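# Ease crate down roller lane against stop with six arms

## Task

Move the crate along the roller lane until it sits at rest touching the stop. It must never strike the stop or any arm at speed. The cans standing on its lid must stay where they were, and no gripper may hold them, alone or with another. Arm bases in metres, with facing in degrees counter-clockwise from +x: arm1 at x=-1.28 y=+0.67 z=+0.90 facing -82; arm2 at x=-0.27 y=+0.68 z=+0.81 facing -101; arm3 at x=+1.26 y=+0.64 z=+1.00 facing -85; arm4 at x=+1.32 y=-0.61 z=+0.83 facing +101; arm5 at x=+0.27 y=-0.68 z=+1.00 facing +86; arm6 at x=-1.12 y=-0.62 z=+0.80 facing +95. At the end every gripper must be open and every arm moved away. A result held in place only by a robot does not count.

## Robot and tools

Setup: six identical i2rt Big YAM arms, named arm1 to arm6. Each has six joints, a two-finger gripper and a wrist camera. Three bases sit near y=+0.65 and face roughly -y, and three sit near y=-0.65 and face roughly +y, so the roller lane runs along x between them. A fixed room camera, cam_high, looks down from about (-0.39, 1.57, 1.95). Each hand reaches roughly 1.0 m from its joint1 axis. Joints move at different speeds, so the hand can sweep a wide arc between two postures.

Frame: one shared scene frame, origin on the floor, +z up, distances in metres. The hand point lies halfway between the fingertips. The hand's z axis runs along the fingers, and the fingers open along its y axis.

Tool execute_actions: arguments are actions (a list holding one action, or empty) and an optional cameras list (camera names from arm1_cam_wrist ... arm6_cam_wrist, cam_high, or "all"; omitted, null or ["all"] means every camera, [] means none). An action is an object keyed by robot name (arm1 to arm6). Under each name is a joints object of absolute targets, never offsets, in that arm's own joint space: joint1_rad to joint6_rad in radians and gripper_m in metres. Any subset of joints may be given. Ranges, with done-tolerance: joint1_rad -2.879..2.879 (±0.045), base yaw, positive counter-clockwise seen from above, 0 = direction the base faces. joint2_rad 0..3.141 (±0.14), shoulder, 0 = upper arm back and about level, increasing lifts it up then forward. joint3_rad 0..3.019 (±0.09), elbow, 0 = folded, increasing opens it. joint4_rad -1.692..1.57 (±0.055), hand pitch, positive tips fingers up. joint5_rad -1.57..1.57 (±0.03), sideways hand swing, positive to the arm's right. joint6_rad -2.094..2.094 (±0.035), hand roll, positive clockwise as seen from behind the hand. gripper_m 0..0.093 (±0.003), fingertip gap, about 50-62 N per pad at most. All motions in one action start at once and may finish at different times; an action runs at most 15 s. Unknown keys or out-of-range numbers reject the whole call and nothing moves. Joints or arms left out may keep pushing toward earlier targets. Example: {"arm1": {"joints": {"gripper_m": 0.05}}, "arm2": {"joints": {"joint1_rad": 0.3}}}.

Results: each robot's state (joint_positions etc.) plus one image per requested camera, in the order listed on the pictures line. joint_status tells how each commanded motion ended: off_target (rested short, may still push), contact_stop or time_out (old target dropped, joint holds where it stopped; a timed-out joint may keep a target at most 0.375, 0.375, 0.113, 0.225, 0.075, 0.3 rad from its position for joints 1-6 and keep pushing), not_followed (a built-in self/inter-arm clearance check blocked that arm's targets, usually with a cause: line; the gripper part still runs and the blocked targets may be retried with later actions). on_its_own lists what the call did not command; held at gives the target a joint is holding, not its position. To relieve a push, command the joint to its reported position. Very small target changes may not move a joint. If a call reports a stop, later tool calls in the same reply are skipped.

Tool wait: seconds from 0 to 10; commands nothing, lets the scene run, returns the same as an empty action.

Tool zoom_image: camera (one name) and region [x0, y0, x1, y1] in pixels of that camera's latest full image, top-left origin, at most 504 by 504. Wrist images are 504x504 fisheye; cam_high is 672x504.

Tool finished_scene: scene number; ends that scene for good once the last command has been held, and its result states success and gives the next task. Replying with no tool call ends everything.

Calibration: each camera comes with K, distortion D and T_world_to_cam (scene frame to camera frame, metres), usable for projecting points; actual values can be off by a couple of degrees and millimetres, and wrist-camera poses also inherit joint reading errors.

Hazards: robots do not stop on contact and keep pushing hard. A strong press between two arms fails the task and ends the run; hard hits may too. The clearance check can react late and ignores fingers, gripper housings and wrist cameras. Nothing reports arm-arm contact. Do not let anything fall to the floor or leave the work area. Avoid drops, slips, slams and forceful shoving; loose items may get brief outside nudges. The simulation keeps running while the reply is being written, with the last command held. Holding loads heats motors: a MOTOR HOT line appears from 85 °C, and at 100 °C an OVER-TEMPERATURE FAULT makes that arm go limp and fall until it cools, with joint_status showing limit_stop_at_motor_heat; resend targets afterwards. A lifted load sinks on a holding joint. Plan for the crate to move slowly, never touch the cans, release fully and retract all arms before finishing.

Each tool is called after ">>>" as name([rows], argument=value, ...), one row to a line, values as JSON.

## Session

>>> execute_actions(actions=[])

Scene clock: 0.00 s.
arm1.joint_positions: joint1_rad=+0.253 joint2_rad=+0.502 joint3_rad=+1.478 joint4_rad=-1.149 joint5_rad=-0.199 joint6_rad=+0.129 gripper_m=+0.095
arm1.joint_status: not commanded
arm1.hand: x=-1.1784 y=+0.5133 z=+1.5431 quat_wxyz=(-0.589, -0.414, -0.647, +0.254) (m; scene frame)
arm2.joint_positions: joint1_rad=-0.656 joint2_rad=+0.490 joint3_rad=+1.327 joint4_rad=-1.227 joint5_rad=-0.124 joint6_rad=-0.489 gripper_m=+0.094
arm2.joint_status: not commanded
arm2.hand: x=-0.4062 y=+0.5315 z=+1.3709 quat_wxyz=(-0.115, -0.665, -0.497, +0.546) (m; scene frame)
arm3.joint_positions: joint1_rad=+0.208 joint2_rad=+0.488 joint3_rad=+1.391 joint4_rad=-1.458 joint5_rad=-0.146 joint6_rad=+0.327 gripper_m=+0.095
arm3.joint_status: not commanded
arm3.hand: x=+1.3238 y=+0.4926 z=+1.5386 quat_wxyz=(-0.464, -0.605, -0.626, +0.161) (m; scene frame)
arm4.joint_positions: joint1_rad=-0.174 joint2_rad=+0.553 joint3_rad=+1.450 joint4_rad=-1.182 joint5_rad=+0.119 joint6_rad=+0.368 gripper_m=+0.095
arm4.joint_status: not commanded
arm4.hand: x=+1.3397 y=-0.4020 z=+1.4483 quat_wxyz=(-0.374, +0.428, -0.675, -0.470) (m; scene frame)
arm5.joint_positions: joint1_rad=+0.386 joint2_rad=+0.546 joint3_rad=+1.317 joint4_rad=-1.347 joint5_rad=+0.035 joint6_rad=+0.034 gripper_m=+0.094
arm5.joint_status: not commanded
arm5.hand: x=+0.2080 y=-0.4781 z=+1.5174 quat_wxyz=(-0.292, +0.696, -0.533, -0.381) (m; scene frame)
arm6.joint_positions: joint1_rad=-0.469 joint2_rad=+0.574 joint3_rad=+1.306 joint4_rad=-1.512 joint5_rad=-0.227 joint6_rad=+0.208 gripper_m=+0.094
arm6.joint_status: not commanded
arm6.hand: x=-1.0837 y=-0.4201 z=+1.2743 quat_wxyz=(-0.226, +0.469, -0.788, -0.328) (m; scene frame)
pictures: arm1_cam_wrist, arm2_cam_wrist, arm3_cam_wrist, arm4_cam_wrist, arm5_cam_wrist, arm6_cam_wrist, cam_high
Images, in order (width x height): arm1_cam_wrist 504x504, arm2_cam_wrist 504x504, arm3_cam_wrist 504x504, arm4_cam_wrist 504x504, arm5_cam_wrist 504x504, arm6_cam_wrist 504x504, cam_high 672x504.

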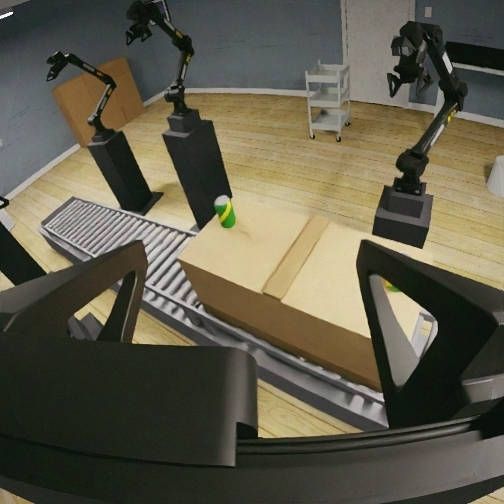

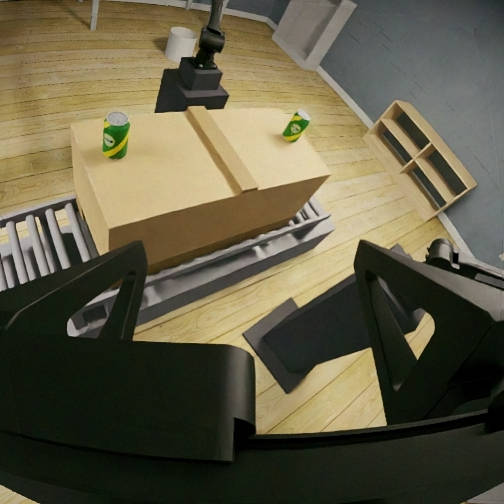

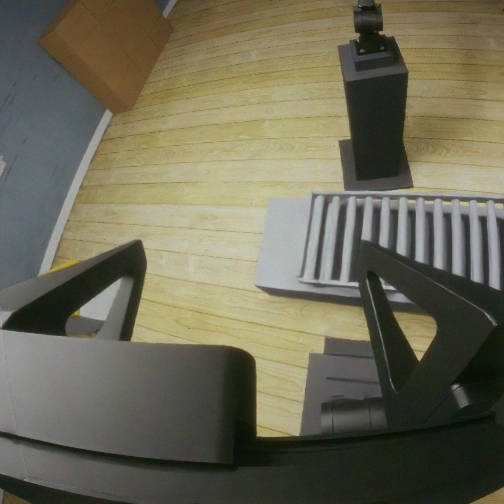

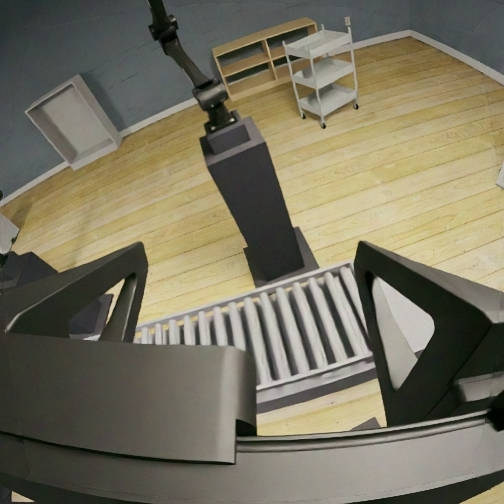

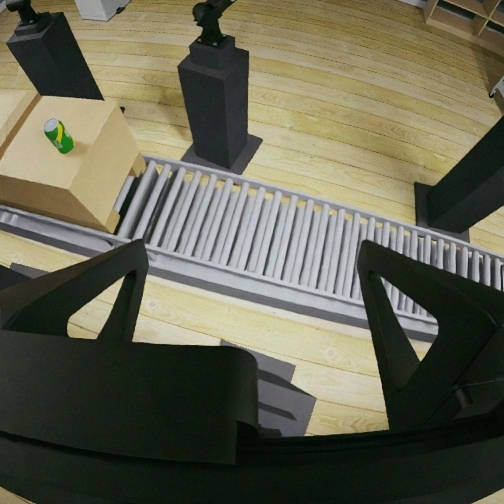

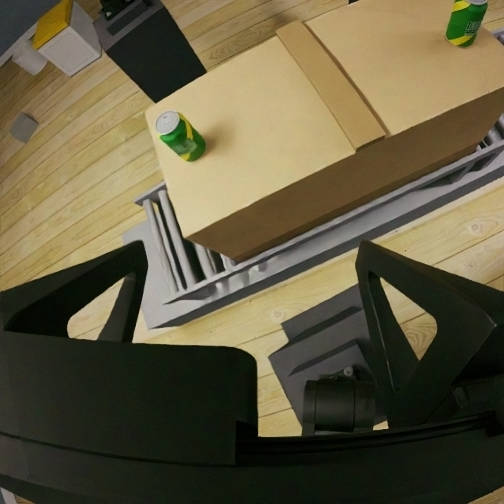

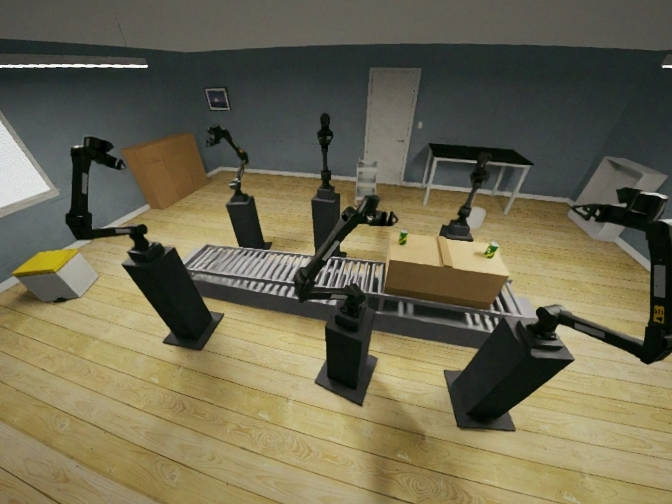

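>>> zoom_image(camera="cam_high", region=[150, 190, 570, 370])

>>> zoom_image(camera="arm5_cam_wrist", region=[0, 60, 300, 300])

>>> zoom_image(camera="arm3_cam_wrist", region=[240, 160, 504, 340])

Region (150, 190, 570, 370) of cam_high's 672x504 image, scaled by 1.200, with more detail than that image has; it fills the top 216 rows of this view, and the rest is white.

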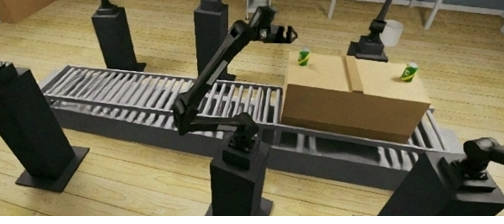

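Region (0, 60, 300, 300) of arm5_cam_wrist's 504x504 image, scaled by 1.680, with more detail than that image has; it fills the top 403 rows of this view, and the rest is white.

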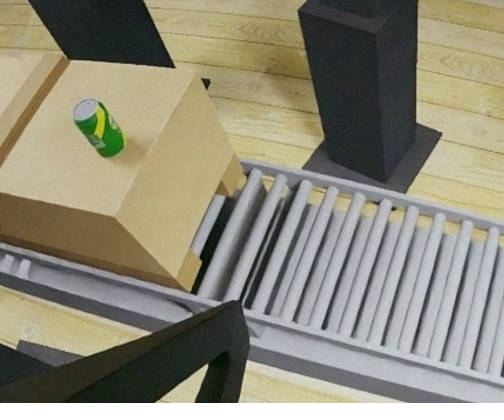

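Region (240, 160, 504, 340) of arm3_cam_wrist's 504x504 image, scaled by 1.909, with more detail than that image has; it fills the top 344 rows of this view, and the rest is white.

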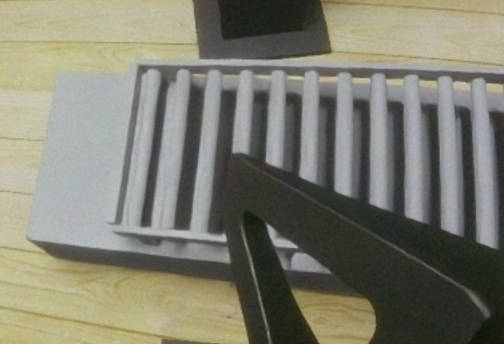

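>>> execute_actions([
  {"arm5":{"joints":{"joint1_rad":0.3,"joint2_rad":2.3,"joint3_rad":1.9,"joint4_rad":-1.0,"joint5_rad":0,"joint6_rad":0,"gripper_m":0}},"arm4":{"joints":{"joint1_rad":0.5,"joint2_rad":2.2,"joint3_rad":2.0,"joint4_rad":-1.0,"joint5_rad":0,"joint6_rad":0,"gripper_m":0}},"arm2":{"joints":{"joint1_rad":0.2,"joint2_rad":1.6,"joint3_rad":1.3,"joint4_rad":-0.8,"joint5_rad":0,"joint6_rad":0,"gripper_m":0}},"arm1":{"joints":{"joint1_rad":-0.45,"joint2_rad":1.6,"joint3_rad":1.2,"joint4_rad":-0.3,"joint5_rad":0,"joint6_rad":0,"gripper_m":0}}},
])

Scene clock: 4.53 s.
arm1.joint_positions: joint1_rad=-0.457 joint2_rad=+1.601 joint3_rad=+1.203 joint4_rad=-0.324 joint5_rad=-0.002 joint6_rad=+0.012 gripper_m=+0.001
arm1.joint_status: all done
arm1.hand: x=-1.4783 y=+0.0600 z=+1.0913 quat_wxyz=(-0.240, -0.741, -0.532, +0.332) (m; scene frame)
arm2.joint_positions: joint1_rad=+0.207 joint2_rad=+1.598 joint3_rad=+1.291 joint4_rad=-0.807 joint5_rad=+0.001 joint6_rad=-0.008 gripper_m=+0.000
arm2.joint_status: all done
arm2.hand: x=-0.2627 y=+0.1060 z=+0.9841 quat_wxyz=(-0.161, -0.684, -0.694, +0.160) (m; scene frame)
arm3.joint_positions: joint1_rad=+0.208 joint2_rad=+0.488 joint3_rad=+1.391 joint4_rad=-1.458 joint5_rad=-0.146 joint6_rad=+0.327 gripper_m=+0.095
arm3.joint_status: not commanded
arm3.hand: x=+1.3238 y=+0.4926 z=+1.5386 quat_wxyz=(-0.464, -0.605, -0.626, +0.161) (m; scene frame)
arm4.joint_positions: joint1_rad=+0.502 joint2_rad=+2.211 joint3_rad=+1.965 joint4_rad=-0.999 joint5_rad=+0.003 joint6_rad=+0.011 gripper_m=+0.001
arm4.joint_status: all done
arm4.hand: x=+0.8436 y=-0.0308 z=+0.8988 quat_wxyz=(-0.070, +0.891, -0.425, -0.146) (m; scene frame)
arm5.joint_positions: joint1_rad=+0.306 joint2_rad=+2.298 joint3_rad=+1.878 joint4_rad=-0.997 joint5_rad=+0.003 joint6_rad=+0.010 gripper_m=+0.000
arm5.joint_status: all done
arm5.hand: x=+0.1094 y=+0.0133 z=+0.9730 quat_wxyz=(-0.054, +0.779, -0.622, -0.059) (m; scene frame)
arm6.joint_positions: joint1_rad=-0.469 joint2_rad=+0.574 joint3_rad=+1.306 joint4_rad=-1.512 joint5_rad=-0.227 joint6_rad=+0.208 gripper_m=+0.094
arm6.joint_status: not commanded
arm6.hand: x=-1.0837 y=-0.4201 z=+1.2743 quat_wxyz=(-0.226, +0.469, -0.788, -0.328) (m; scene frame)
pictures: arm1_cam_wrist, arm2_cam_wrist, arm3_cam_wrist, arm4_cam_wrist, arm5_cam_wrist, arm6_cam_wrist, cam_high
camera_calibration (this result's frames):
arm1_cam_wrist: T_world_to_cam=[[-0.953762, 0.300516, 0.00526817, -1.43363], [0.292318, 0.931537, -0.216308, 0.617917], [-0.0699114, -0.204766, -0.976311, 1.0987], [0, 0, 0, 1]] pos_world=[-1.47116, 0.0801919, 1.21389]
arm2_cam_wrist: T_world_to_cam=[[-0.999831, -0.0131446, 0.0128846, -0.276735], [-0.0107309, 0.985008, 0.172176, -0.270984], [-0.0149546, 0.172009, -0.984982, 1.06935], [0, 0, 0, 1]] pos_world=[-0.263605, 0.0793464, 1.10351]
arm4_cam_wrist: T_world_to_cam=[[0.783132, 0.621856, 0.000542926, -0.640002], [0.596568, -0.751532, 0.281612, -0.774024], [0.17553, -0.220216, -0.959528, 0.827695], [0, 0, 0, 1]] pos_world=[0.817679, -0.00144319, 1.01252]
arm5_cam_wrist: T_world_to_cam=[[0.974192, 0.224857, 0.0197532, -0.132941], [0.19184, -0.870896, 0.452479, -0.441168], [0.118946, -0.437012, -0.891556, 0.983829], [0, 0, 0, 1]] pos_world=[0.0971209, 0.0756258, 1.07938]
Images, in order (width x height): arm1_cam_wrist 504x504, arm2_cam_wrist 504x504, arm3_cam_wrist 504x504, arm4_cam_wrist 504x504, arm5_cam_wrist 504x504, arm6_cam_wrist 504x504, cam_high 672x504.

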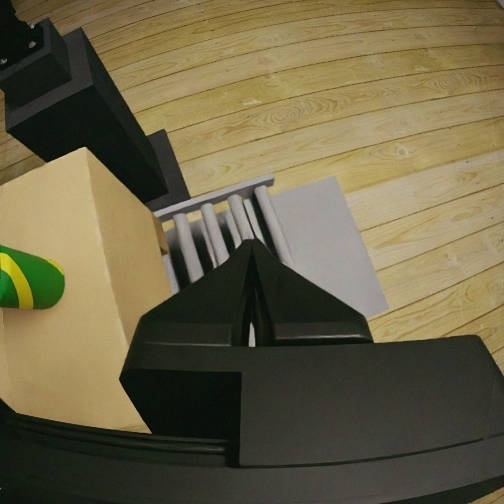

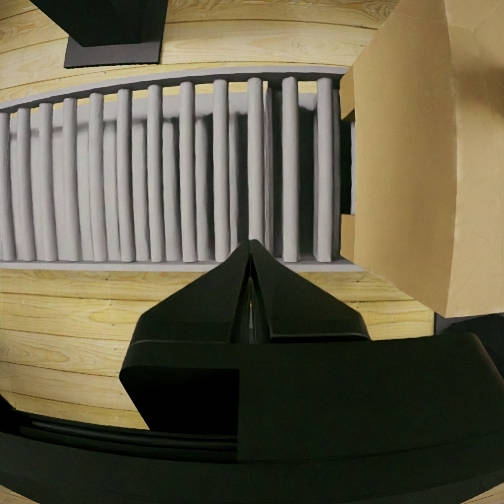

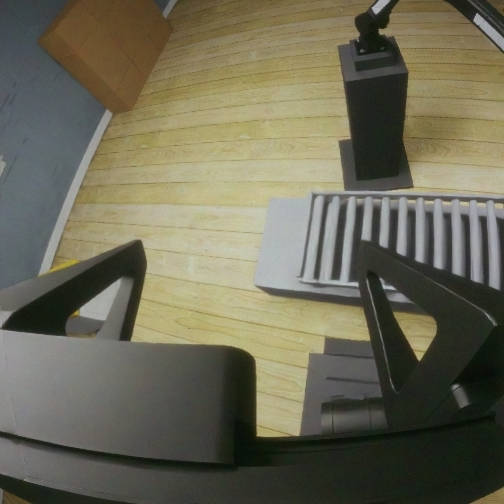

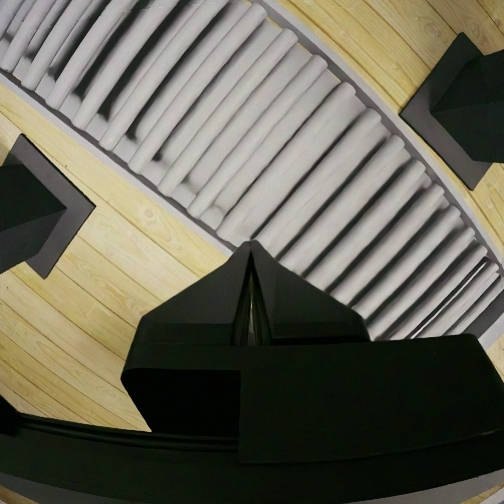

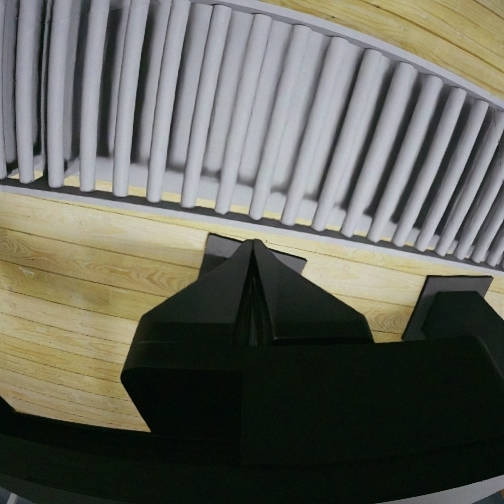

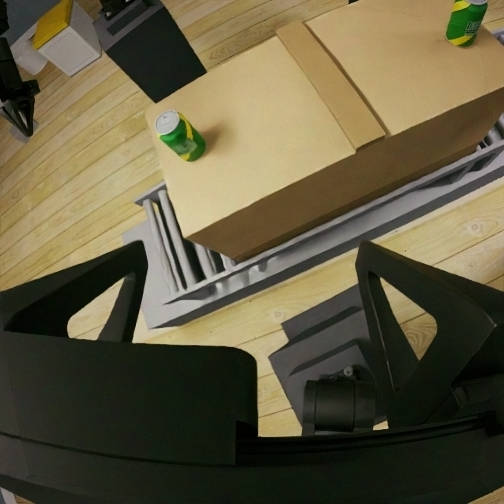

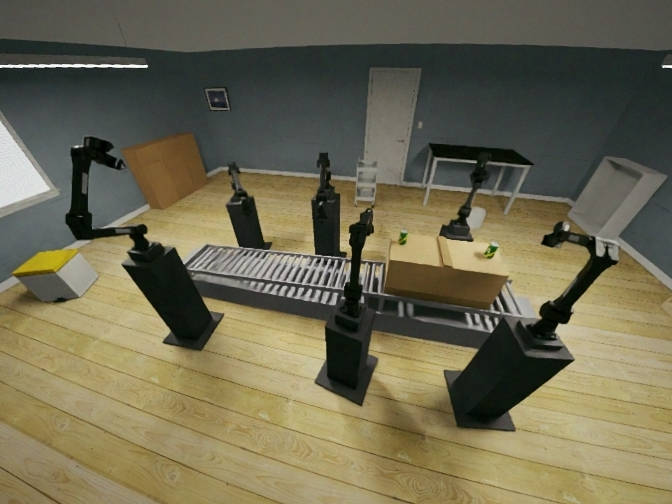

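>>> execute_actions([
  {"arm5":{"joints":{"joint2_rad":2.8,"joint3_rad":2.05,"joint4_rad":-0.45}},"arm4":{"joints":{"joint2_rad":2.7,"joint3_rad":2.0,"joint4_rad":-0.5}},"arm2":{"joints":{"joint1_rad":0.08,"joint2_rad":2.0,"joint3_rad":1.05,"joint4_rad":-0.05}},"arm1":{"joints":{"joint2_rad":2.15,"joint3_rad":1.15,"joint4_rad":0}}},
], cameras=[])

>>> execute_actions([
  {"arm2":{"joints":{"joint1_rad":-0.05}},"arm1":{"joints":{"joint1_rad":-0.3}},"arm5":{"joints":{"joint1_rad":0.7}}},
], cameras=["arm1_cam_wrist","arm2_cam_wrist","arm6_cam_wrist","cam_high"])

Scene clock: 7.73 s.
arm1.joint_positions: joint1_rad=-0.457 joint2_rad=+2.155 joint3_rad=+1.140 joint4_rad=-0.020 joint5_rad=-0.002 joint6_rad=+0.012 gripper_m=+0.001
arm1.joint_status: all done
arm1.hand: x=-1.4729 y=+0.0847 z=+0.7677 quat_wxyz=(-0.153, -0.784, -0.562, +0.213) (m; scene frame)
arm2.joint_positions: joint1_rad=+0.069 joint2_rad=+1.989 joint3_rad=+1.027 joint4_rad=-0.061 joint5_rad=+0.001 joint6_rad=-0.007 gripper_m=+0.000
arm2.joint_status: all done
arm2.hand: x=-0.3423 y=+0.0992 z=+0.7383 quat_wxyz=(-0.179, -0.722, -0.637, +0.204) (m; scene frame)
arm3.joint_positions: joint1_rad=+0.208 joint2_rad=+0.488 joint3_rad=+1.391 joint4_rad=-1.458 joint5_rad=-0.146 joint6_rad=+0.327 gripper_m=+0.095
arm3.joint_status: not commanded
arm3.hand: x=+1.3238 y=+0.4926 z=+1.5386 quat_wxyz=(-0.464, -0.605, -0.626, +0.161) (m; scene frame)
arm4.joint_positions: joint1_rad=+0.502 joint2_rad=+2.699 joint3_rad=+1.966 joint4_rad=-0.509 joint5_rad=+0.003 joint6_rad=+0.011 gripper_m=+0.001
arm4.joint_status: all done
arm4.hand: x=+0.8406 y=-0.0271 z=+0.5744 quat_wxyz=(-0.071, +0.890, -0.425, -0.148) (m; scene frame)
arm5.joint_positions: joint1_rad=+0.306 joint2_rad=+2.818 joint3_rad=+2.023 joint4_rad=-0.460 joint5_rad=+0.003 joint6_rad=+0.010 gripper_m=+0.000
arm5.joint_status: all done
arm5.hand: x=+0.1036 y=+0.0507 z=+0.6838 quat_wxyz=(-0.104, +0.771, -0.616, -0.123) (m; scene frame)
arm6.joint_positions: joint1_rad=-0.469 joint2_rad=+0.574 joint3_rad=+1.306 joint4_rad=-1.512 joint5_rad=-0.227 joint6_rad=+0.208 gripper_m=+0.094
arm6.joint_status: not commanded
arm6.hand: x=-1.0837 y=-0.4201 z=+1.2743 quat_wxyz=(-0.226, +0.469, -0.788, -0.328) (m; scene frame)
pictures: none
No camera images: the call's "cameras" was empty. Leave "cameras" out to get every camera's image.

Scene clock: 9.63 s.
arm1.joint_positions: joint1_rad=-0.289 joint2_rad=+2.154 joint3_rad=+1.140 joint4_rad=-0.018 joint5_rad=+0.005 joint6_rad=+0.005 gripper_m=+0.001
arm1.joint_status: all done
arm1.hand: x=-1.3735 y=+0.0605 z=+0.7677 quat_wxyz=(-0.168, -0.732, -0.628, +0.202) (m; scene frame)
arm2.joint_positions: joint1_rad=-0.054 joint2_rad=+1.989 joint3_rad=+1.027 joint4_rad=-0.060 joint5_rad=-0.004 joint6_rad=-0.009 gripper_m=+0.000
arm2.joint_status: all done
arm2.hand: x=-0.4120 y=+0.1126 z=+0.7383 quat_wxyz=(-0.168, -0.759, -0.592, +0.213) (m; scene frame)
arm3.joint_positions: joint1_rad=+0.208 joint2_rad=+0.488 joint3_rad=+1.391 joint4_rad=-1.458 joint5_rad=-0.146 joint6_rad=+0.327 gripper_m=+0.095
arm3.joint_status: not commanded
arm3.hand: x=+1.3238 y=+0.4926 z=+1.5386 quat_wxyz=(-0.464, -0.605, -0.626, +0.161) (m; scene frame)
arm4.joint_positions: joint1_rad=+0.502 joint2_rad=+2.699 joint3_rad=+1.966 joint4_rad=-0.509 joint5_rad=+0.003 joint6_rad=+0.011 gripper_m=+0.001
arm4.joint_status: not commanded
arm4.hand: x=+0.8406 y=-0.0271 z=+0.5744 quat_wxyz=(-0.071, +0.890, -0.425, -0.148) (m; scene frame)
arm5.joint_positions: joint1_rad=+0.696 joint2_rad=+2.818 joint3_rad=+2.023 joint4_rad=-0.457 joint5_rad=+0.000 joint6_rad=+0.007 gripper_m=+0.000
arm5.joint_status: all done
arm5.hand: x=-0.1610 y=-0.0688 z=+0.6808 quat_wxyz=(-0.078, +0.877, -0.453, -0.140) (m; scene frame)
arm6.joint_positions: joint1_rad=-0.469 joint2_rad=+0.574 joint3_rad=+1.306 joint4_rad=-1.512 joint5_rad=-0.227 joint6_rad=+0.208 gripper_m=+0.094
arm6.joint_status: not commanded
arm6.hand: x=-1.0837 y=-0.4201 z=+1.2743 quat_wxyz=(-0.226, +0.469, -0.788, -0.328) (m; scene frame)
pictures: arm1_cam_wrist, arm2_cam_wrist, arm6_cam_wrist, cam_high
camera_calibration (this result's frames):
arm1_cam_wrist: T_world_to_cam=[[-0.99081, 0.134861, 0.0103733, -1.37687], [0.135236, 0.986299, 0.0944805, 0.0591], [0.00251058, 0.0950151, -0.995473, 0.886252], [0, 0, 0, 1]] pos_world=[-1.37443, 0.0431875, 0.890939]
arm2_cam_wrist: T_world_to_cam=[[-0.969732, 0.244021, 0.00854835, -0.436125], [0.243885, 0.966313, 0.0822188, -0.063301], [0.0118027, 0.0818151, -0.996578, 0.853679], [0, 0, 0, 1]] pos_world=[-0.417562, 0.0977483, 0.85969]
Images, in order (width x height): arm1_cam_wrist 504x504, arm2_cam_wrist 504x504, arm6_cam_wrist 504x504, cam_high 672x504.

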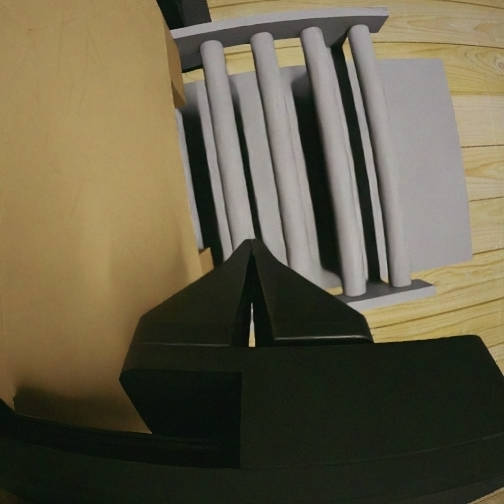

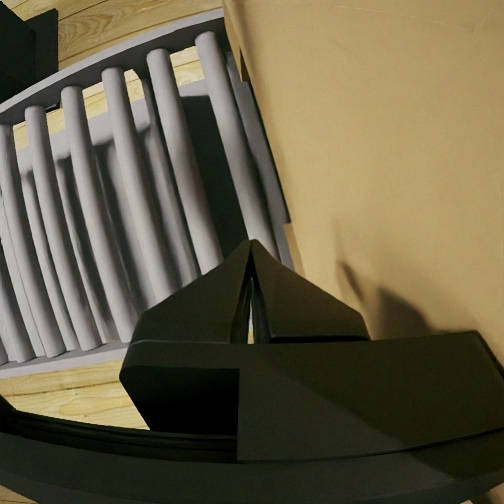

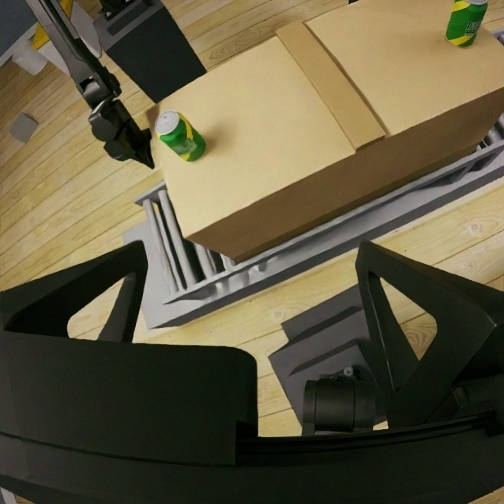

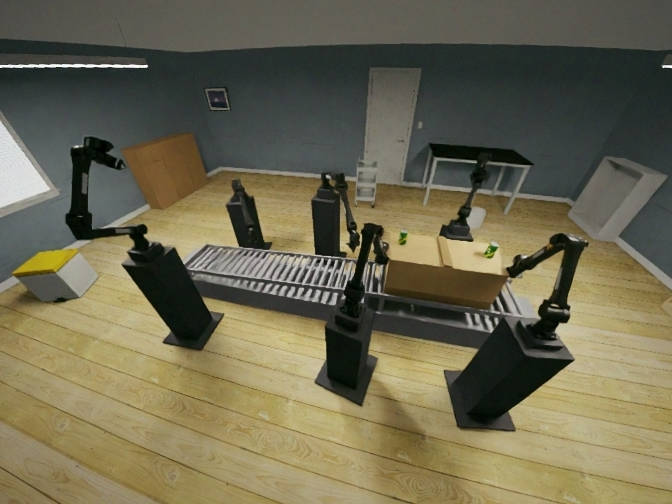

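>>> execute_actions([
  {"arm2":{"joints":{"joint1_rad":0.0}},"arm1":{"joints":{"joint1_rad":-0.2}}},
], cameras=["arm1_cam_wrist","arm2_cam_wrist","cam_high"])

>>> execute_actions([
  {"arm2":{"joints":{"joint1_rad":0.08}},"arm1":{"joints":{"joint1_rad":-0.12}}},
], cameras=["arm1_cam_wrist","arm2_cam_wrist","cam_high"])

Scene clock: 11.47 s.
arm1.joint_positions: joint1_rad=-0.224 joint2_rad=+2.153 joint3_rad=+1.140 joint4_rad=-0.018 joint5_rad=+0.008 joint6_rad=-0.004 gripper_m=+0.001
arm1.joint_status: all done
arm1.hand: x=-1.3344 y=+0.0557 z=+0.7679 quat_wxyz=(-0.173, -0.709, -0.654, +0.199) (m; scene frame)
arm2.joint_positions: joint1_rad=+0.006 joint2_rad=+1.989 joint3_rad=+1.027 joint4_rad=-0.060 joint5_rad=-0.003 joint6_rad=-0.008 gripper_m=+0.000
arm2.joint_status: all done
arm2.hand: x=-0.3781 y=+0.1049 z=+0.7385 quat_wxyz=(-0.174, -0.741, -0.614, +0.208) (m; scene frame)
arm3.joint_positions: joint1_rad=+0.208 joint2_rad=+0.488 joint3_rad=+1.391 joint4_rad=-1.458 joint5_rad=-0.146 joint6_rad=+0.327 gripper_m=+0.095
arm3.joint_status: not commanded
arm3.hand: x=+1.3238 y=+0.4926 z=+1.5386 quat_wxyz=(-0.464, -0.605, -0.626, +0.161) (m; scene frame)
arm4.joint_positions: joint1_rad=+0.502 joint2_rad=+2.699 joint3_rad=+1.966 joint4_rad=-0.509 joint5_rad=+0.003 joint6_rad=+0.011 gripper_m=+0.001
arm4.joint_status: not commanded
arm4.hand: x=+0.8406 y=-0.0271 z=+0.5744 quat_wxyz=(-0.071, +0.890, -0.425, -0.148) (m; scene frame)
arm5.joint_positions: joint1_rad=+0.696 joint2_rad=+2.818 joint3_rad=+2.023 joint4_rad=-0.457 joint5_rad=+0.000 joint6_rad=+0.007 gripper_m=+0.000
arm5.joint_status: not commanded
arm5.hand: x=-0.1610 y=-0.0688 z=+0.6808 quat_wxyz=(-0.078, +0.877, -0.453, -0.140) (m; scene frame)
arm6.joint_positions: joint1_rad=-0.469 joint2_rad=+0.574 joint3_rad=+1.306 joint4_rad=-1.512 joint5_rad=-0.227 joint6_rad=+0.208 gripper_m=+0.094
arm6.joint_status: not commanded
arm6.hand: x=-1.0837 y=-0.4201 z=+1.2743 quat_wxyz=(-0.226, +0.469, -0.788, -0.328) (m; scene frame)
pictures: arm1_cam_wrist, arm2_cam_wrist, cam_high
camera_calibration (this result's frames):
arm1_cam_wrist: T_world_to_cam=[[-0.997781, 0.0643629, 0.017021, -1.34799], [0.0656878, 0.993369, 0.0943552, -0.0345183], [-0.0108352, 0.0952639, -0.995393, 0.868916], [0, 0, 0, 1]] pos_world=[-1.33332, 0.0382739, 0.891114]
arm2_cam_wrist: T_world_to_cam=[[-0.982401, 0.186571, 0.00888027, -0.400295], [0.186666, 0.978994, 0.0820213, -0.0869489], [0.0066091, 0.0822355, -0.996591, 0.852032], [0, 0, 0, 1]] pos_world=[-0.382651, 0.0897388, 0.859814]
Images, in order (width x height): arm1_cam_wrist 504x504, arm2_cam_wrist 504x504, cam_high 672x504.

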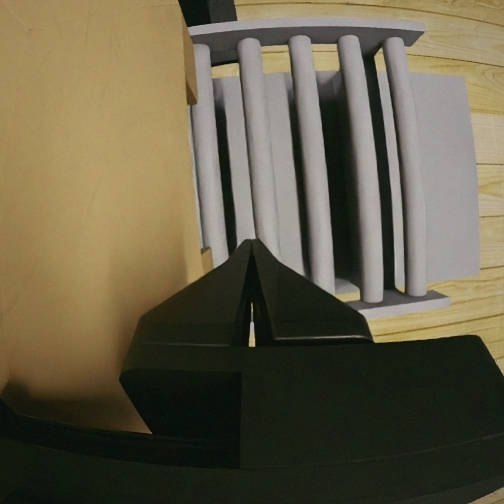

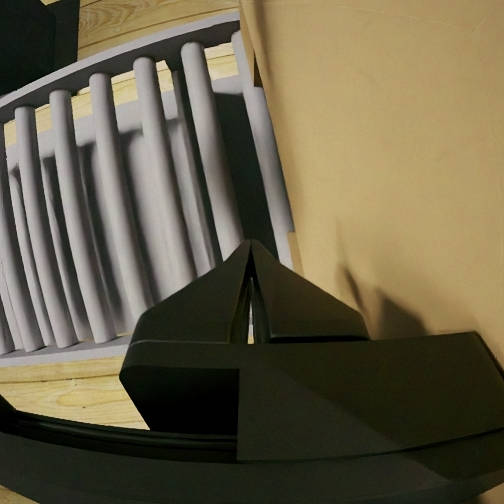

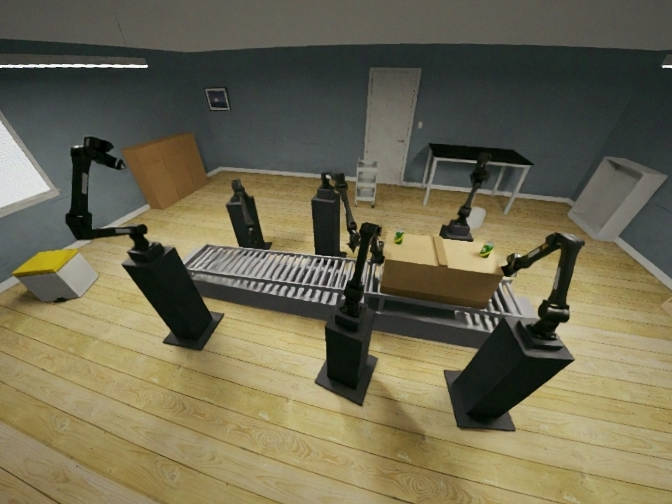

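Scene clock: 12.97 s.
arm1.joint_positions: joint1_rad=-0.134 joint2_rad=+2.153 joint3_rad=+1.140 joint4_rad=-0.015 joint5_rad=+0.005 joint6_rad=-0.009 gripper_m=+0.001
arm1.joint_status: all done
arm1.hand: x=-1.2786 y=+0.0526 z=+0.7680 quat_wxyz=(-0.183, -0.676, -0.687, +0.191) (m; scene frame)
arm2.joint_positions: joint1_rad=+0.094 joint2_rad=+1.989 joint3_rad=+1.027 joint4_rad=-0.060 joint5_rad=-0.005 joint6_rad=-0.007 gripper_m=+0.000
arm2.joint_status: all done
arm2.hand: x=-0.3272 y=+0.0972 z=+0.7386 quat_wxyz=(-0.184, -0.713, -0.646, +0.200) (m; scene frame)
arm3.joint_positions: joint1_rad=+0.208 joint2_rad=+0.488 joint3_rad=+1.391 joint4_rad=-1.458 joint5_rad=-0.146 joint6_rad=+0.327 gripper_m=+0.095
arm3.joint_status: not commanded
arm3.hand: x=+1.3238 y=+0.4926 z=+1.5386 quat_wxyz=(-0.464, -0.605, -0.626, +0.161) (m; scene frame)
arm4.joint_positions: joint1_rad=+0.502 joint2_rad=+2.699 joint3_rad=+1.966 joint4_rad=-0.509 joint5_rad=+0.003 joint6_rad=+0.011 gripper_m=+0.001
arm4.joint_status: not commanded
arm4.hand: x=+0.8406 y=-0.0271 z=+0.5744 quat_wxyz=(-0.071, +0.890, -0.425, -0.148) (m; scene frame)
arm5.joint_positions: joint1_rad=+0.696 joint2_rad=+2.818 joint3_rad=+2.023 joint4_rad=-0.457 joint5_rad=+0.000 joint6_rad=+0.007 gripper_m=+0.000
arm5.joint_status: not commanded
arm5.hand: x=-0.1610 y=-0.0688 z=+0.6808 quat_wxyz=(-0.078, +0.877, -0.453, -0.140) (m; scene frame)
arm6.joint_positions: joint1_rad=-0.469 joint2_rad=+0.574 joint3_rad=+1.306 joint4_rad=-1.512 joint5_rad=-0.227 joint6_rad=+0.208 gripper_m=+0.094
arm6.joint_status: not commanded
arm6.hand: x=-1.0837 y=-0.4201 z=+1.2743 quat_wxyz=(-0.226, +0.469, -0.788, -0.328) (m; scene frame)
pictures: arm1_cam_wrist, arm2_cam_wrist, cam_high
camera_calibration (this result's frames):
arm1_cam_wrist: T_world_to_cam=[[-0.999361, -0.0315278, 0.0168506, -1.28898], [-0.0298573, 0.995351, 0.0915672, -0.155317], [-0.0196592, 0.0910056, -0.995656, 0.859026], [0, 0, 0, 1]] pos_world=[-1.27591, 0.0357799, 0.891236]
arm2_cam_wrist: T_world_to_cam=[[-0.995007, 0.0995014, 0.00784423, -0.343796], [0.0998095, 0.991645, 0.0817235, -0.118377], [0.000352909, 0.0820983, -0.996624, 0.850489], [0, 0, 0, 1]] pos_world=[-0.330564, 0.0817723, 0.859989]
Images, in order (width x height): arm1_cam_wrist 504x504, arm2_cam_wrist 504x504, cam_high 672x504.

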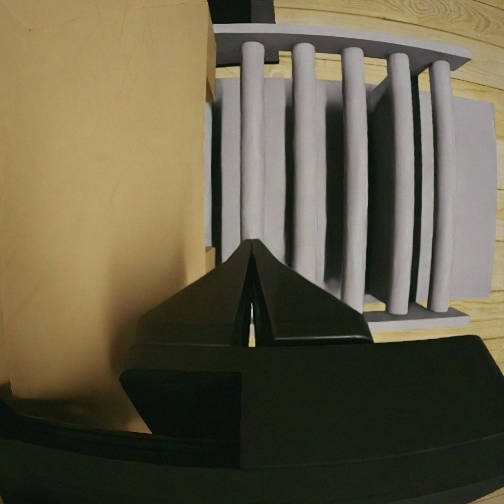

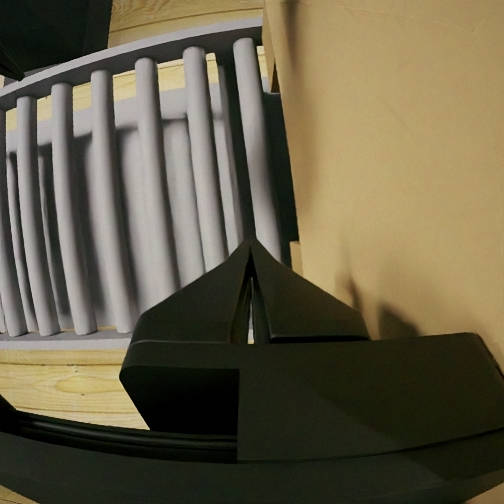

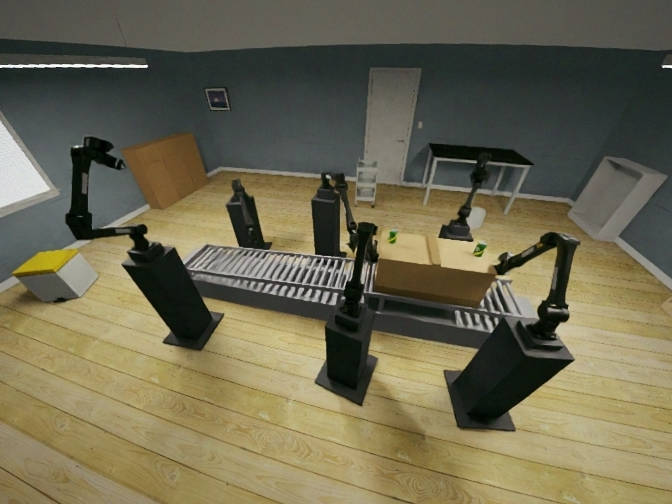

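>>> execute_actions([
  {"arm2":{"joints":{"joint1_rad":0.2}},"arm1":{"joints":{"joint1_rad":0.0}},"arm5":{"joints":{"joint1_rad":0.82,"joint6_rad":2.0}},"arm4":{"joints":{"joint1_rad":0.68,"joint6_rad":2.0}}},
], cameras=["arm1_cam_wrist","arm2_cam_wrist","arm5_cam_wrist","cam_high"])

>>> execute_actions([
  {"arm2":{"joints":{"joint1_rad":0.3}},"arm1":{"joints":{"joint1_rad":0.07}}},
], cameras=["arm1_cam_wrist","arm2_cam_wrist","arm5_cam_wrist","cam_high"])

Scene clock: 15.80 s.
arm1.joint_positions: joint1_rad=-0.008 joint2_rad=+2.153 joint3_rad=+1.140 joint4_rad=-0.015 joint5_rad=+0.004 joint6_rad=+0.012 gripper_m=+0.001
arm1.joint_status: all done
arm1.hand: x=-1.2011 y=+0.0578 z=+0.7678 quat_wxyz=(-0.197, -0.640, -0.722, +0.176) (m; scene frame)
arm2.joint_positions: joint1_rad=+0.228 joint2_rad=+1.989 joint3_rad=+1.027 joint4_rad=-0.060 joint5_rad=-0.008 joint6_rad=+0.002 gripper_m=+0.000
arm2.joint_status: all done
arm2.hand: x=-0.2481 y=+0.0942 z=+0.7389 quat_wxyz=(-0.199, -0.671, -0.690, +0.186) (m; scene frame)
arm3.joint_positions: joint1_rad=+0.208 joint2_rad=+0.488 joint3_rad=+1.391 joint4_rad=-1.458 joint5_rad=-0.146 joint6_rad=+0.327 gripper_m=+0.095
arm3.joint_status: not commanded
arm3.hand: x=+1.3238 y=+0.4926 z=+1.5386 quat_wxyz=(-0.464, -0.605, -0.626, +0.161) (m; scene frame)
arm4.joint_positions: joint1_rad=+0.674 joint2_rad=+2.699 joint3_rad=+1.966 joint4_rad=-0.509 joint5_rad=+0.001 joint6_rad=+1.989 gripper_m=+0.001
arm4.joint_status: all done
arm4.hand: x=+0.7474 y=-0.1188 z=+0.5744 quat_wxyz=(+0.098, +0.218, -0.962, -0.132) (m; scene frame)
arm5.joint_positions: joint1_rad=+0.820 joint2_rad=+2.818 joint3_rad=+2.023 joint4_rad=-0.457 joint5_rad=+0.000 joint6_rad=+1.990 gripper_m=+0.000
arm5.joint_status: all done
arm5.hand: x=-0.2323 y=-0.1269 z=+0.6797 quat_wxyz=(+0.083, +0.161, -0.974, -0.136) (m; scene frame)
arm6.joint_positions: joint1_rad=-0.469 joint2_rad=+0.574 joint3_rad=+1.306 joint4_rad=-1.512 joint5_rad=-0.227 joint6_rad=+0.208 gripper_m=+0.094
arm6.joint_status: not commanded
arm6.hand: x=-1.0837 y=-0.4201 z=+1.2743 quat_wxyz=(-0.226, +0.469, -0.788, -0.328) (m; scene frame)
pictures: arm1_cam_wrist, arm2_cam_wrist, arm5_cam_wrist, cam_high
camera_calibration (this result's frames):
arm1_cam_wrist: T_world_to_cam=[[-0.99026, -0.139172, 0.00398717, -1.18432], [-0.138228, 0.986166, 0.0914844, -0.287661], [-0.0166641, 0.0900423, -0.995799, 0.863645], [0, 0, 0, 1]] pos_world=[-1.19815, 0.0410937, 0.891055]
arm2_cam_wrist: T_world_to_cam=[[-0.999595, -0.0284522, 0.000516319, -0.248492], [-0.0283159, 0.996283, 0.0813579, -0.155278], [-0.00282921, 0.0813104, -0.996685, 0.850288], [0, 0, 0, 1]] pos_world=[-0.250382, 0.0784936, 0.86023]
arm5_cam_wrist: T_world_to_cam=[[0.299765, -0.910316, -0.285422, 0.144041], [-0.633673, -0.413639, 0.653729, -0.635554], [-0.713161, -0.0151009, -0.700838, 0.432284], [0, 0, 0, 1]] pos_world=[-0.137624, -0.125239, 0.759553]
Images, in order (width x height): arm1_cam_wrist 504x504, arm2_cam_wrist 504x504, arm5_cam_wrist 504x504, cam_high 672x504.

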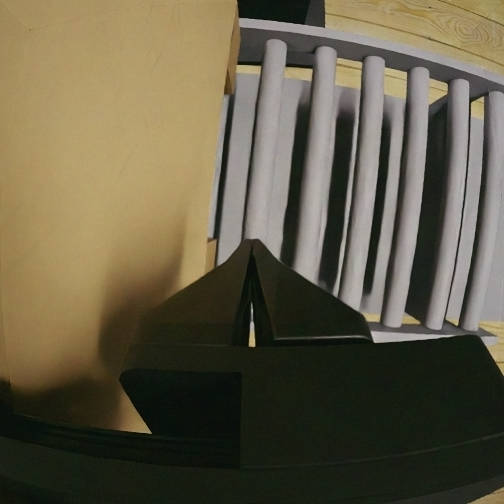

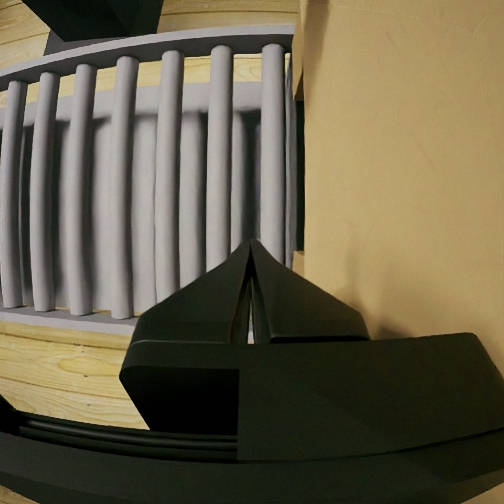

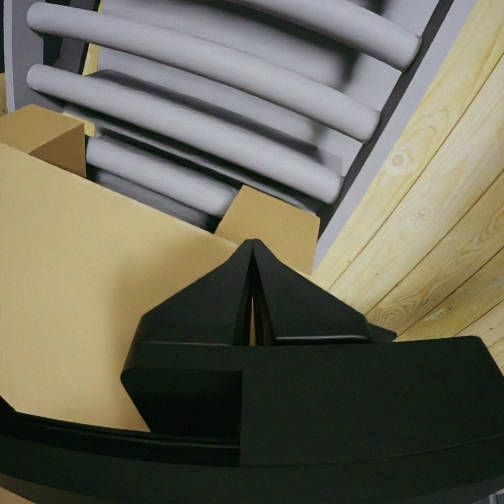

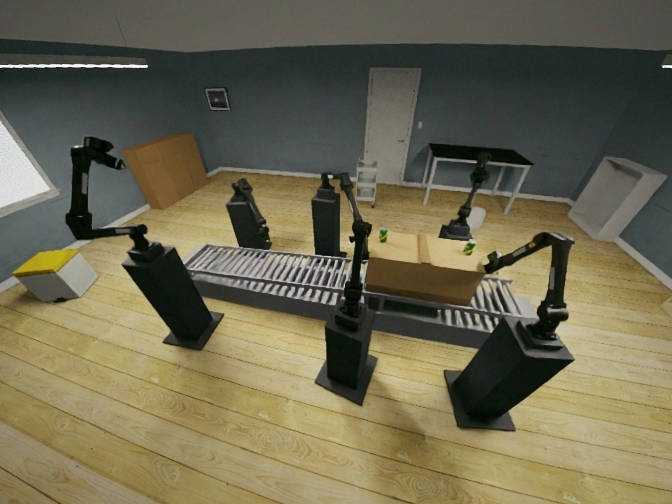

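Scene clock: 17.43 s.
arm1.joint_positions: joint1_rad=+0.044 joint2_rad=+2.153 joint3_rad=+1.140 joint4_rad=-0.015 joint5_rad=+0.008 joint6_rad=+0.013 gripper_m=+0.001
arm1.joint_status: all done
arm1.hand: x=-1.1699 y=+0.0626 z=+0.7679 quat_wxyz=(-0.201, -0.621, -0.738, +0.172) (m; scene frame)
arm2.joint_positions: joint1_rad=+0.302 joint2_rad=+1.989 joint3_rad=+1.027 joint4_rad=-0.060 joint5_rad=-0.002 joint6_rad=+0.002 gripper_m=+0.000
arm2.joint_status: all done
arm2.hand: x=-0.2061 y=+0.0970 z=+0.7390 quat_wxyz=(-0.204, -0.646, -0.714, +0.180) (m; scene frame)
arm3.joint_positions: joint1_rad=+0.208 joint2_rad=+0.488 joint3_rad=+1.391 joint4_rad=-1.458 joint5_rad=-0.146 joint6_rad=+0.327 gripper_m=+0.095
arm3.joint_status: not commanded
arm3.hand: x=+1.3238 y=+0.4926 z=+1.5386 quat_wxyz=(-0.464, -0.605, -0.626, +0.161) (m; scene frame)
arm4.joint_positions: joint1_rad=+0.674 joint2_rad=+2.699 joint3_rad=+1.966 joint4_rad=-0.509 joint5_rad=+0.001 joint6_rad=+1.990 gripper_m=+0.001
arm4.joint_status: not commanded
arm4.hand: x=+0.7474 y=-0.1188 z=+0.5744 quat_wxyz=(+0.098, +0.218, -0.962, -0.132) (m; scene frame)
arm5.joint_positions: joint1_rad=+0.820 joint2_rad=+2.818 joint3_rad=+2.023 joint4_rad=-0.457 joint5_rad=+0.000 joint6_rad=+1.990 gripper_m=+0.000
arm5.joint_status: not commanded
arm5.hand: x=-0.2323 y=-0.1269 z=+0.6797 quat_wxyz=(+0.083, +0.161, -0.974, -0.136) (m; scene frame)
arm6.joint_positions: joint1_rad=-0.469 joint2_rad=+0.574 joint3_rad=+1.306 joint4_rad=-1.512 joint5_rad=-0.227 joint6_rad=+0.208 gripper_m=+0.094
arm6.joint_status: not commanded
arm6.hand: x=-1.0837 y=-0.4201 z=+1.2743 quat_wxyz=(-0.226, +0.469, -0.788, -0.328) (m; scene frame)
pictures: arm1_cam_wrist, arm2_cam_wrist, arm5_cam_wrist, cam_high
camera_calibration (this result's frames):
arm1_cam_wrist: T_world_to_cam=[[-0.982118, -0.188154, 0.00644649, -1.14208], [-0.186793, 0.978143, 0.0913484, -0.344309], [-0.0234931, 0.0885108, -0.995798, 0.855916], [0, 0, 0, 1]] pos_world=[-1.16586, 0.0461388, 0.891134]
arm2_cam_wrist: T_world_to_cam=[[-0.995062, -0.0991212, 0.00523244, -0.202136], [-0.0983732, 0.991836, 0.0811431, -0.170711], [-0.0132327, 0.0802277, -0.996689, 0.848264], [0, 0, 0, 1]] pos_world=[-0.206706, 0.0812271, 0.860365]
arm5_cam_wrist: T_world_to_cam=[[0.29941, -0.910447, -0.285378, 0.143912], [-0.633764, -0.413358, 0.653819, -0.6356], [-0.71323, -0.0148974, -0.700772, 0.432249], [0, 0, 0, 1]] pos_world=[-0.137616, -0.125267, 0.759544]
Images, in order (width x height): arm1_cam_wrist 504x504, arm2_cam_wrist 504x504, arm5_cam_wrist 504x504, cam_high 672x504.

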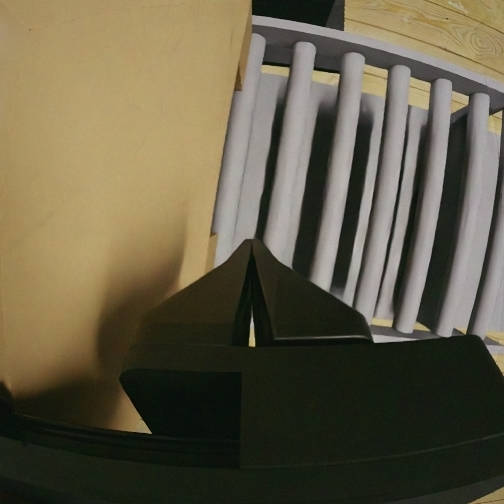

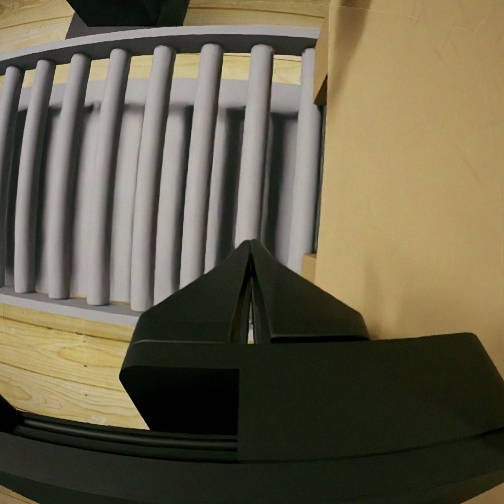

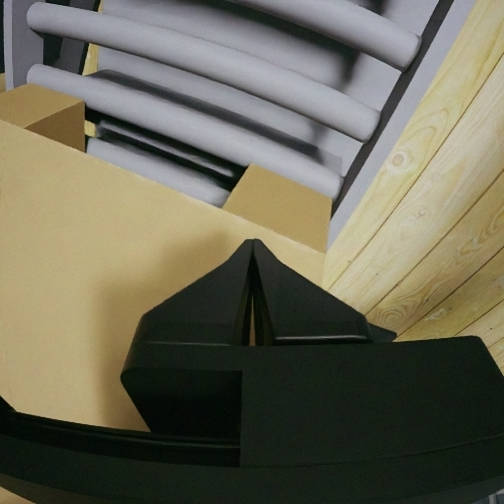

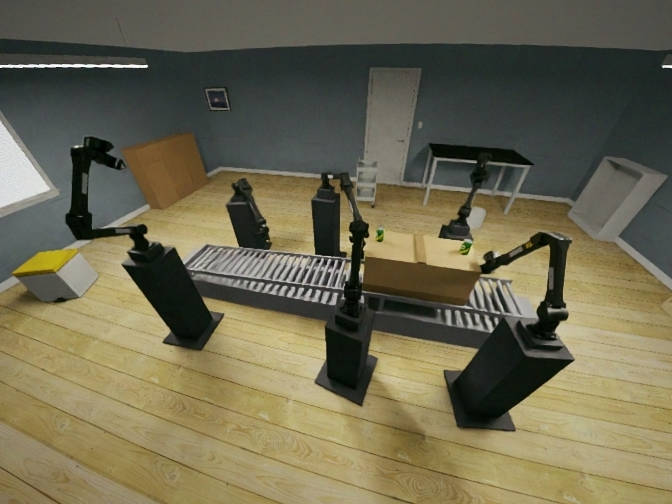

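>>> execute_actions([
  {"arm2":{"joints":{"joint2_rad":0.7}},"arm1":{"joints":{"joint1_rad":0.15}},"arm4":{"joints":{"joint2_rad":0.6,"joint3_rad":1.0}},"arm3":{"joints":{"joint1_rad":-0.85,"joint4_rad":-0.3,"joint5_rad":0,"joint6_rad":-2,"gripper_m":0}}},
], cameras=["arm5_cam_wrist"])

>>> execute_actions([
  {"arm5":{"joints":{"joint1_rad":0.7}},"arm1":{"joints":{"joint1_rad":0.28}},"arm3":{"joints":{"joint2_rad":2.98,"joint3_rad":2.15}}},
], cameras=["arm1_cam_wrist","arm5_cam_wrist","cam_high"])

Scene clock: 20.50 s.
arm1.joint_positions: joint1_rad=+0.074 joint2_rad=+2.153 joint3_rad=+1.140 joint4_rad=-0.015 joint5_rad=+0.017 joint6_rad=+0.017 gripper_m=+0.001
arm1.joint_status: joint1_rad time_out (moved +0.029 of +0.106)
arm1.on_its_own: joint1_rad reads +0.074 and still pushes toward +0.150 since a time_out
arm1.hand: x=-1.1536 y=+0.0658 z=+0.7678 quat_wxyz=(-0.201, -0.613, -0.745, +0.172) (m; scene frame)
arm2.joint_positions: joint1_rad=+0.302 joint2_rad=+0.694 joint3_rad=+1.033 joint4_rad=-0.052 joint5_rad=-0.002 joint6_rad=+0.002 gripper_m=+0.000
arm2.joint_status: all done
arm2.hand: x=-0.2301 y=+0.3112 z=+1.4346 quat_wxyz=(-0.597, -0.401, -0.443, +0.536) (m; scene frame)
arm3.joint_positions: joint1_rad=-0.841 joint2_rad=+0.488 joint3_rad=+1.391 joint4_rad=-0.317 joint5_rad=+0.000 joint6_rad=-1.988 gripper_m=+0.001
arm3.joint_status: all done
arm3.hand: x=+1.1389 y=+0.5251 z=+1.8005 quat_wxyz=(+0.486, -0.086, -0.471, +0.731) (m; scene frame)
arm4.joint_positions: joint1_rad=+0.674 joint2_rad=+0.593 joint3_rad=+1.003 joint4_rad=-0.504 joint5_rad=+0.001 joint6_rad=+1.990 gripper_m=+0.001
arm4.joint_status: all done
arm4.hand: x=+1.0633 y=-0.3887 z=+1.3591 quat_wxyz=(+0.403, +0.163, -0.721, -0.540) (m; scene frame)
arm5.joint_positions: joint1_rad=+0.798 joint2_rad=+2.818 joint3_rad=+2.023 joint4_rad=-0.457 joint5_rad=+0.000 joint6_rad=+1.990 gripper_m=+0.000
arm5.joint_status: not commanded
arm5.hand: x=-0.2203 y=-0.1160 z=+0.6799 quat_wxyz=(+0.081, +0.151, -0.976, -0.137) (m; scene frame)
arm6.joint_positions: joint1_rad=-0.469 joint2_rad=+0.574 joint3_rad=+1.306 joint4_rad=-1.512 joint5_rad=-0.227 joint6_rad=+0.208 gripper_m=+0.094
arm6.joint_status: not commanded
arm6.hand: x=-1.0837 y=-0.4201 z=+1.2743 quat_wxyz=(-0.226, +0.469, -0.788, -0.328) (m; scene frame)
pictures: arm5_cam_wrist
camera_calibration (this result's frames):
arm5_cam_wrist: T_world_to_cam=[[0.279492, -0.916688, -0.285599, 0.145305], [-0.642479, -0.399602, 0.653865, -0.623943], [-0.713516, 0.000741201, -0.700638, 0.442809], [0, 0, 0, 1]] pos_world=[-0.12553, -0.116458, 0.759722]
Images, in order (width x height): arm5_cam_wrist 504x504.

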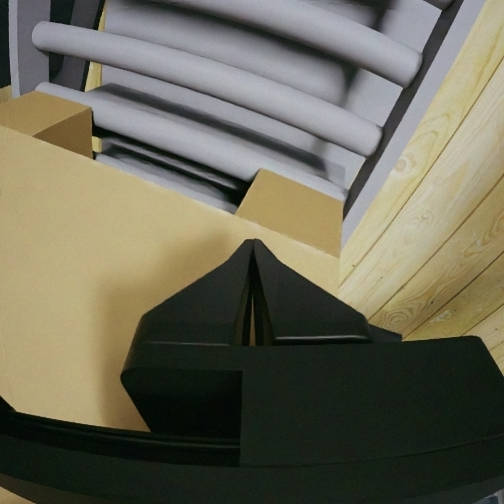

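not run: a stop came earlier in this reply.


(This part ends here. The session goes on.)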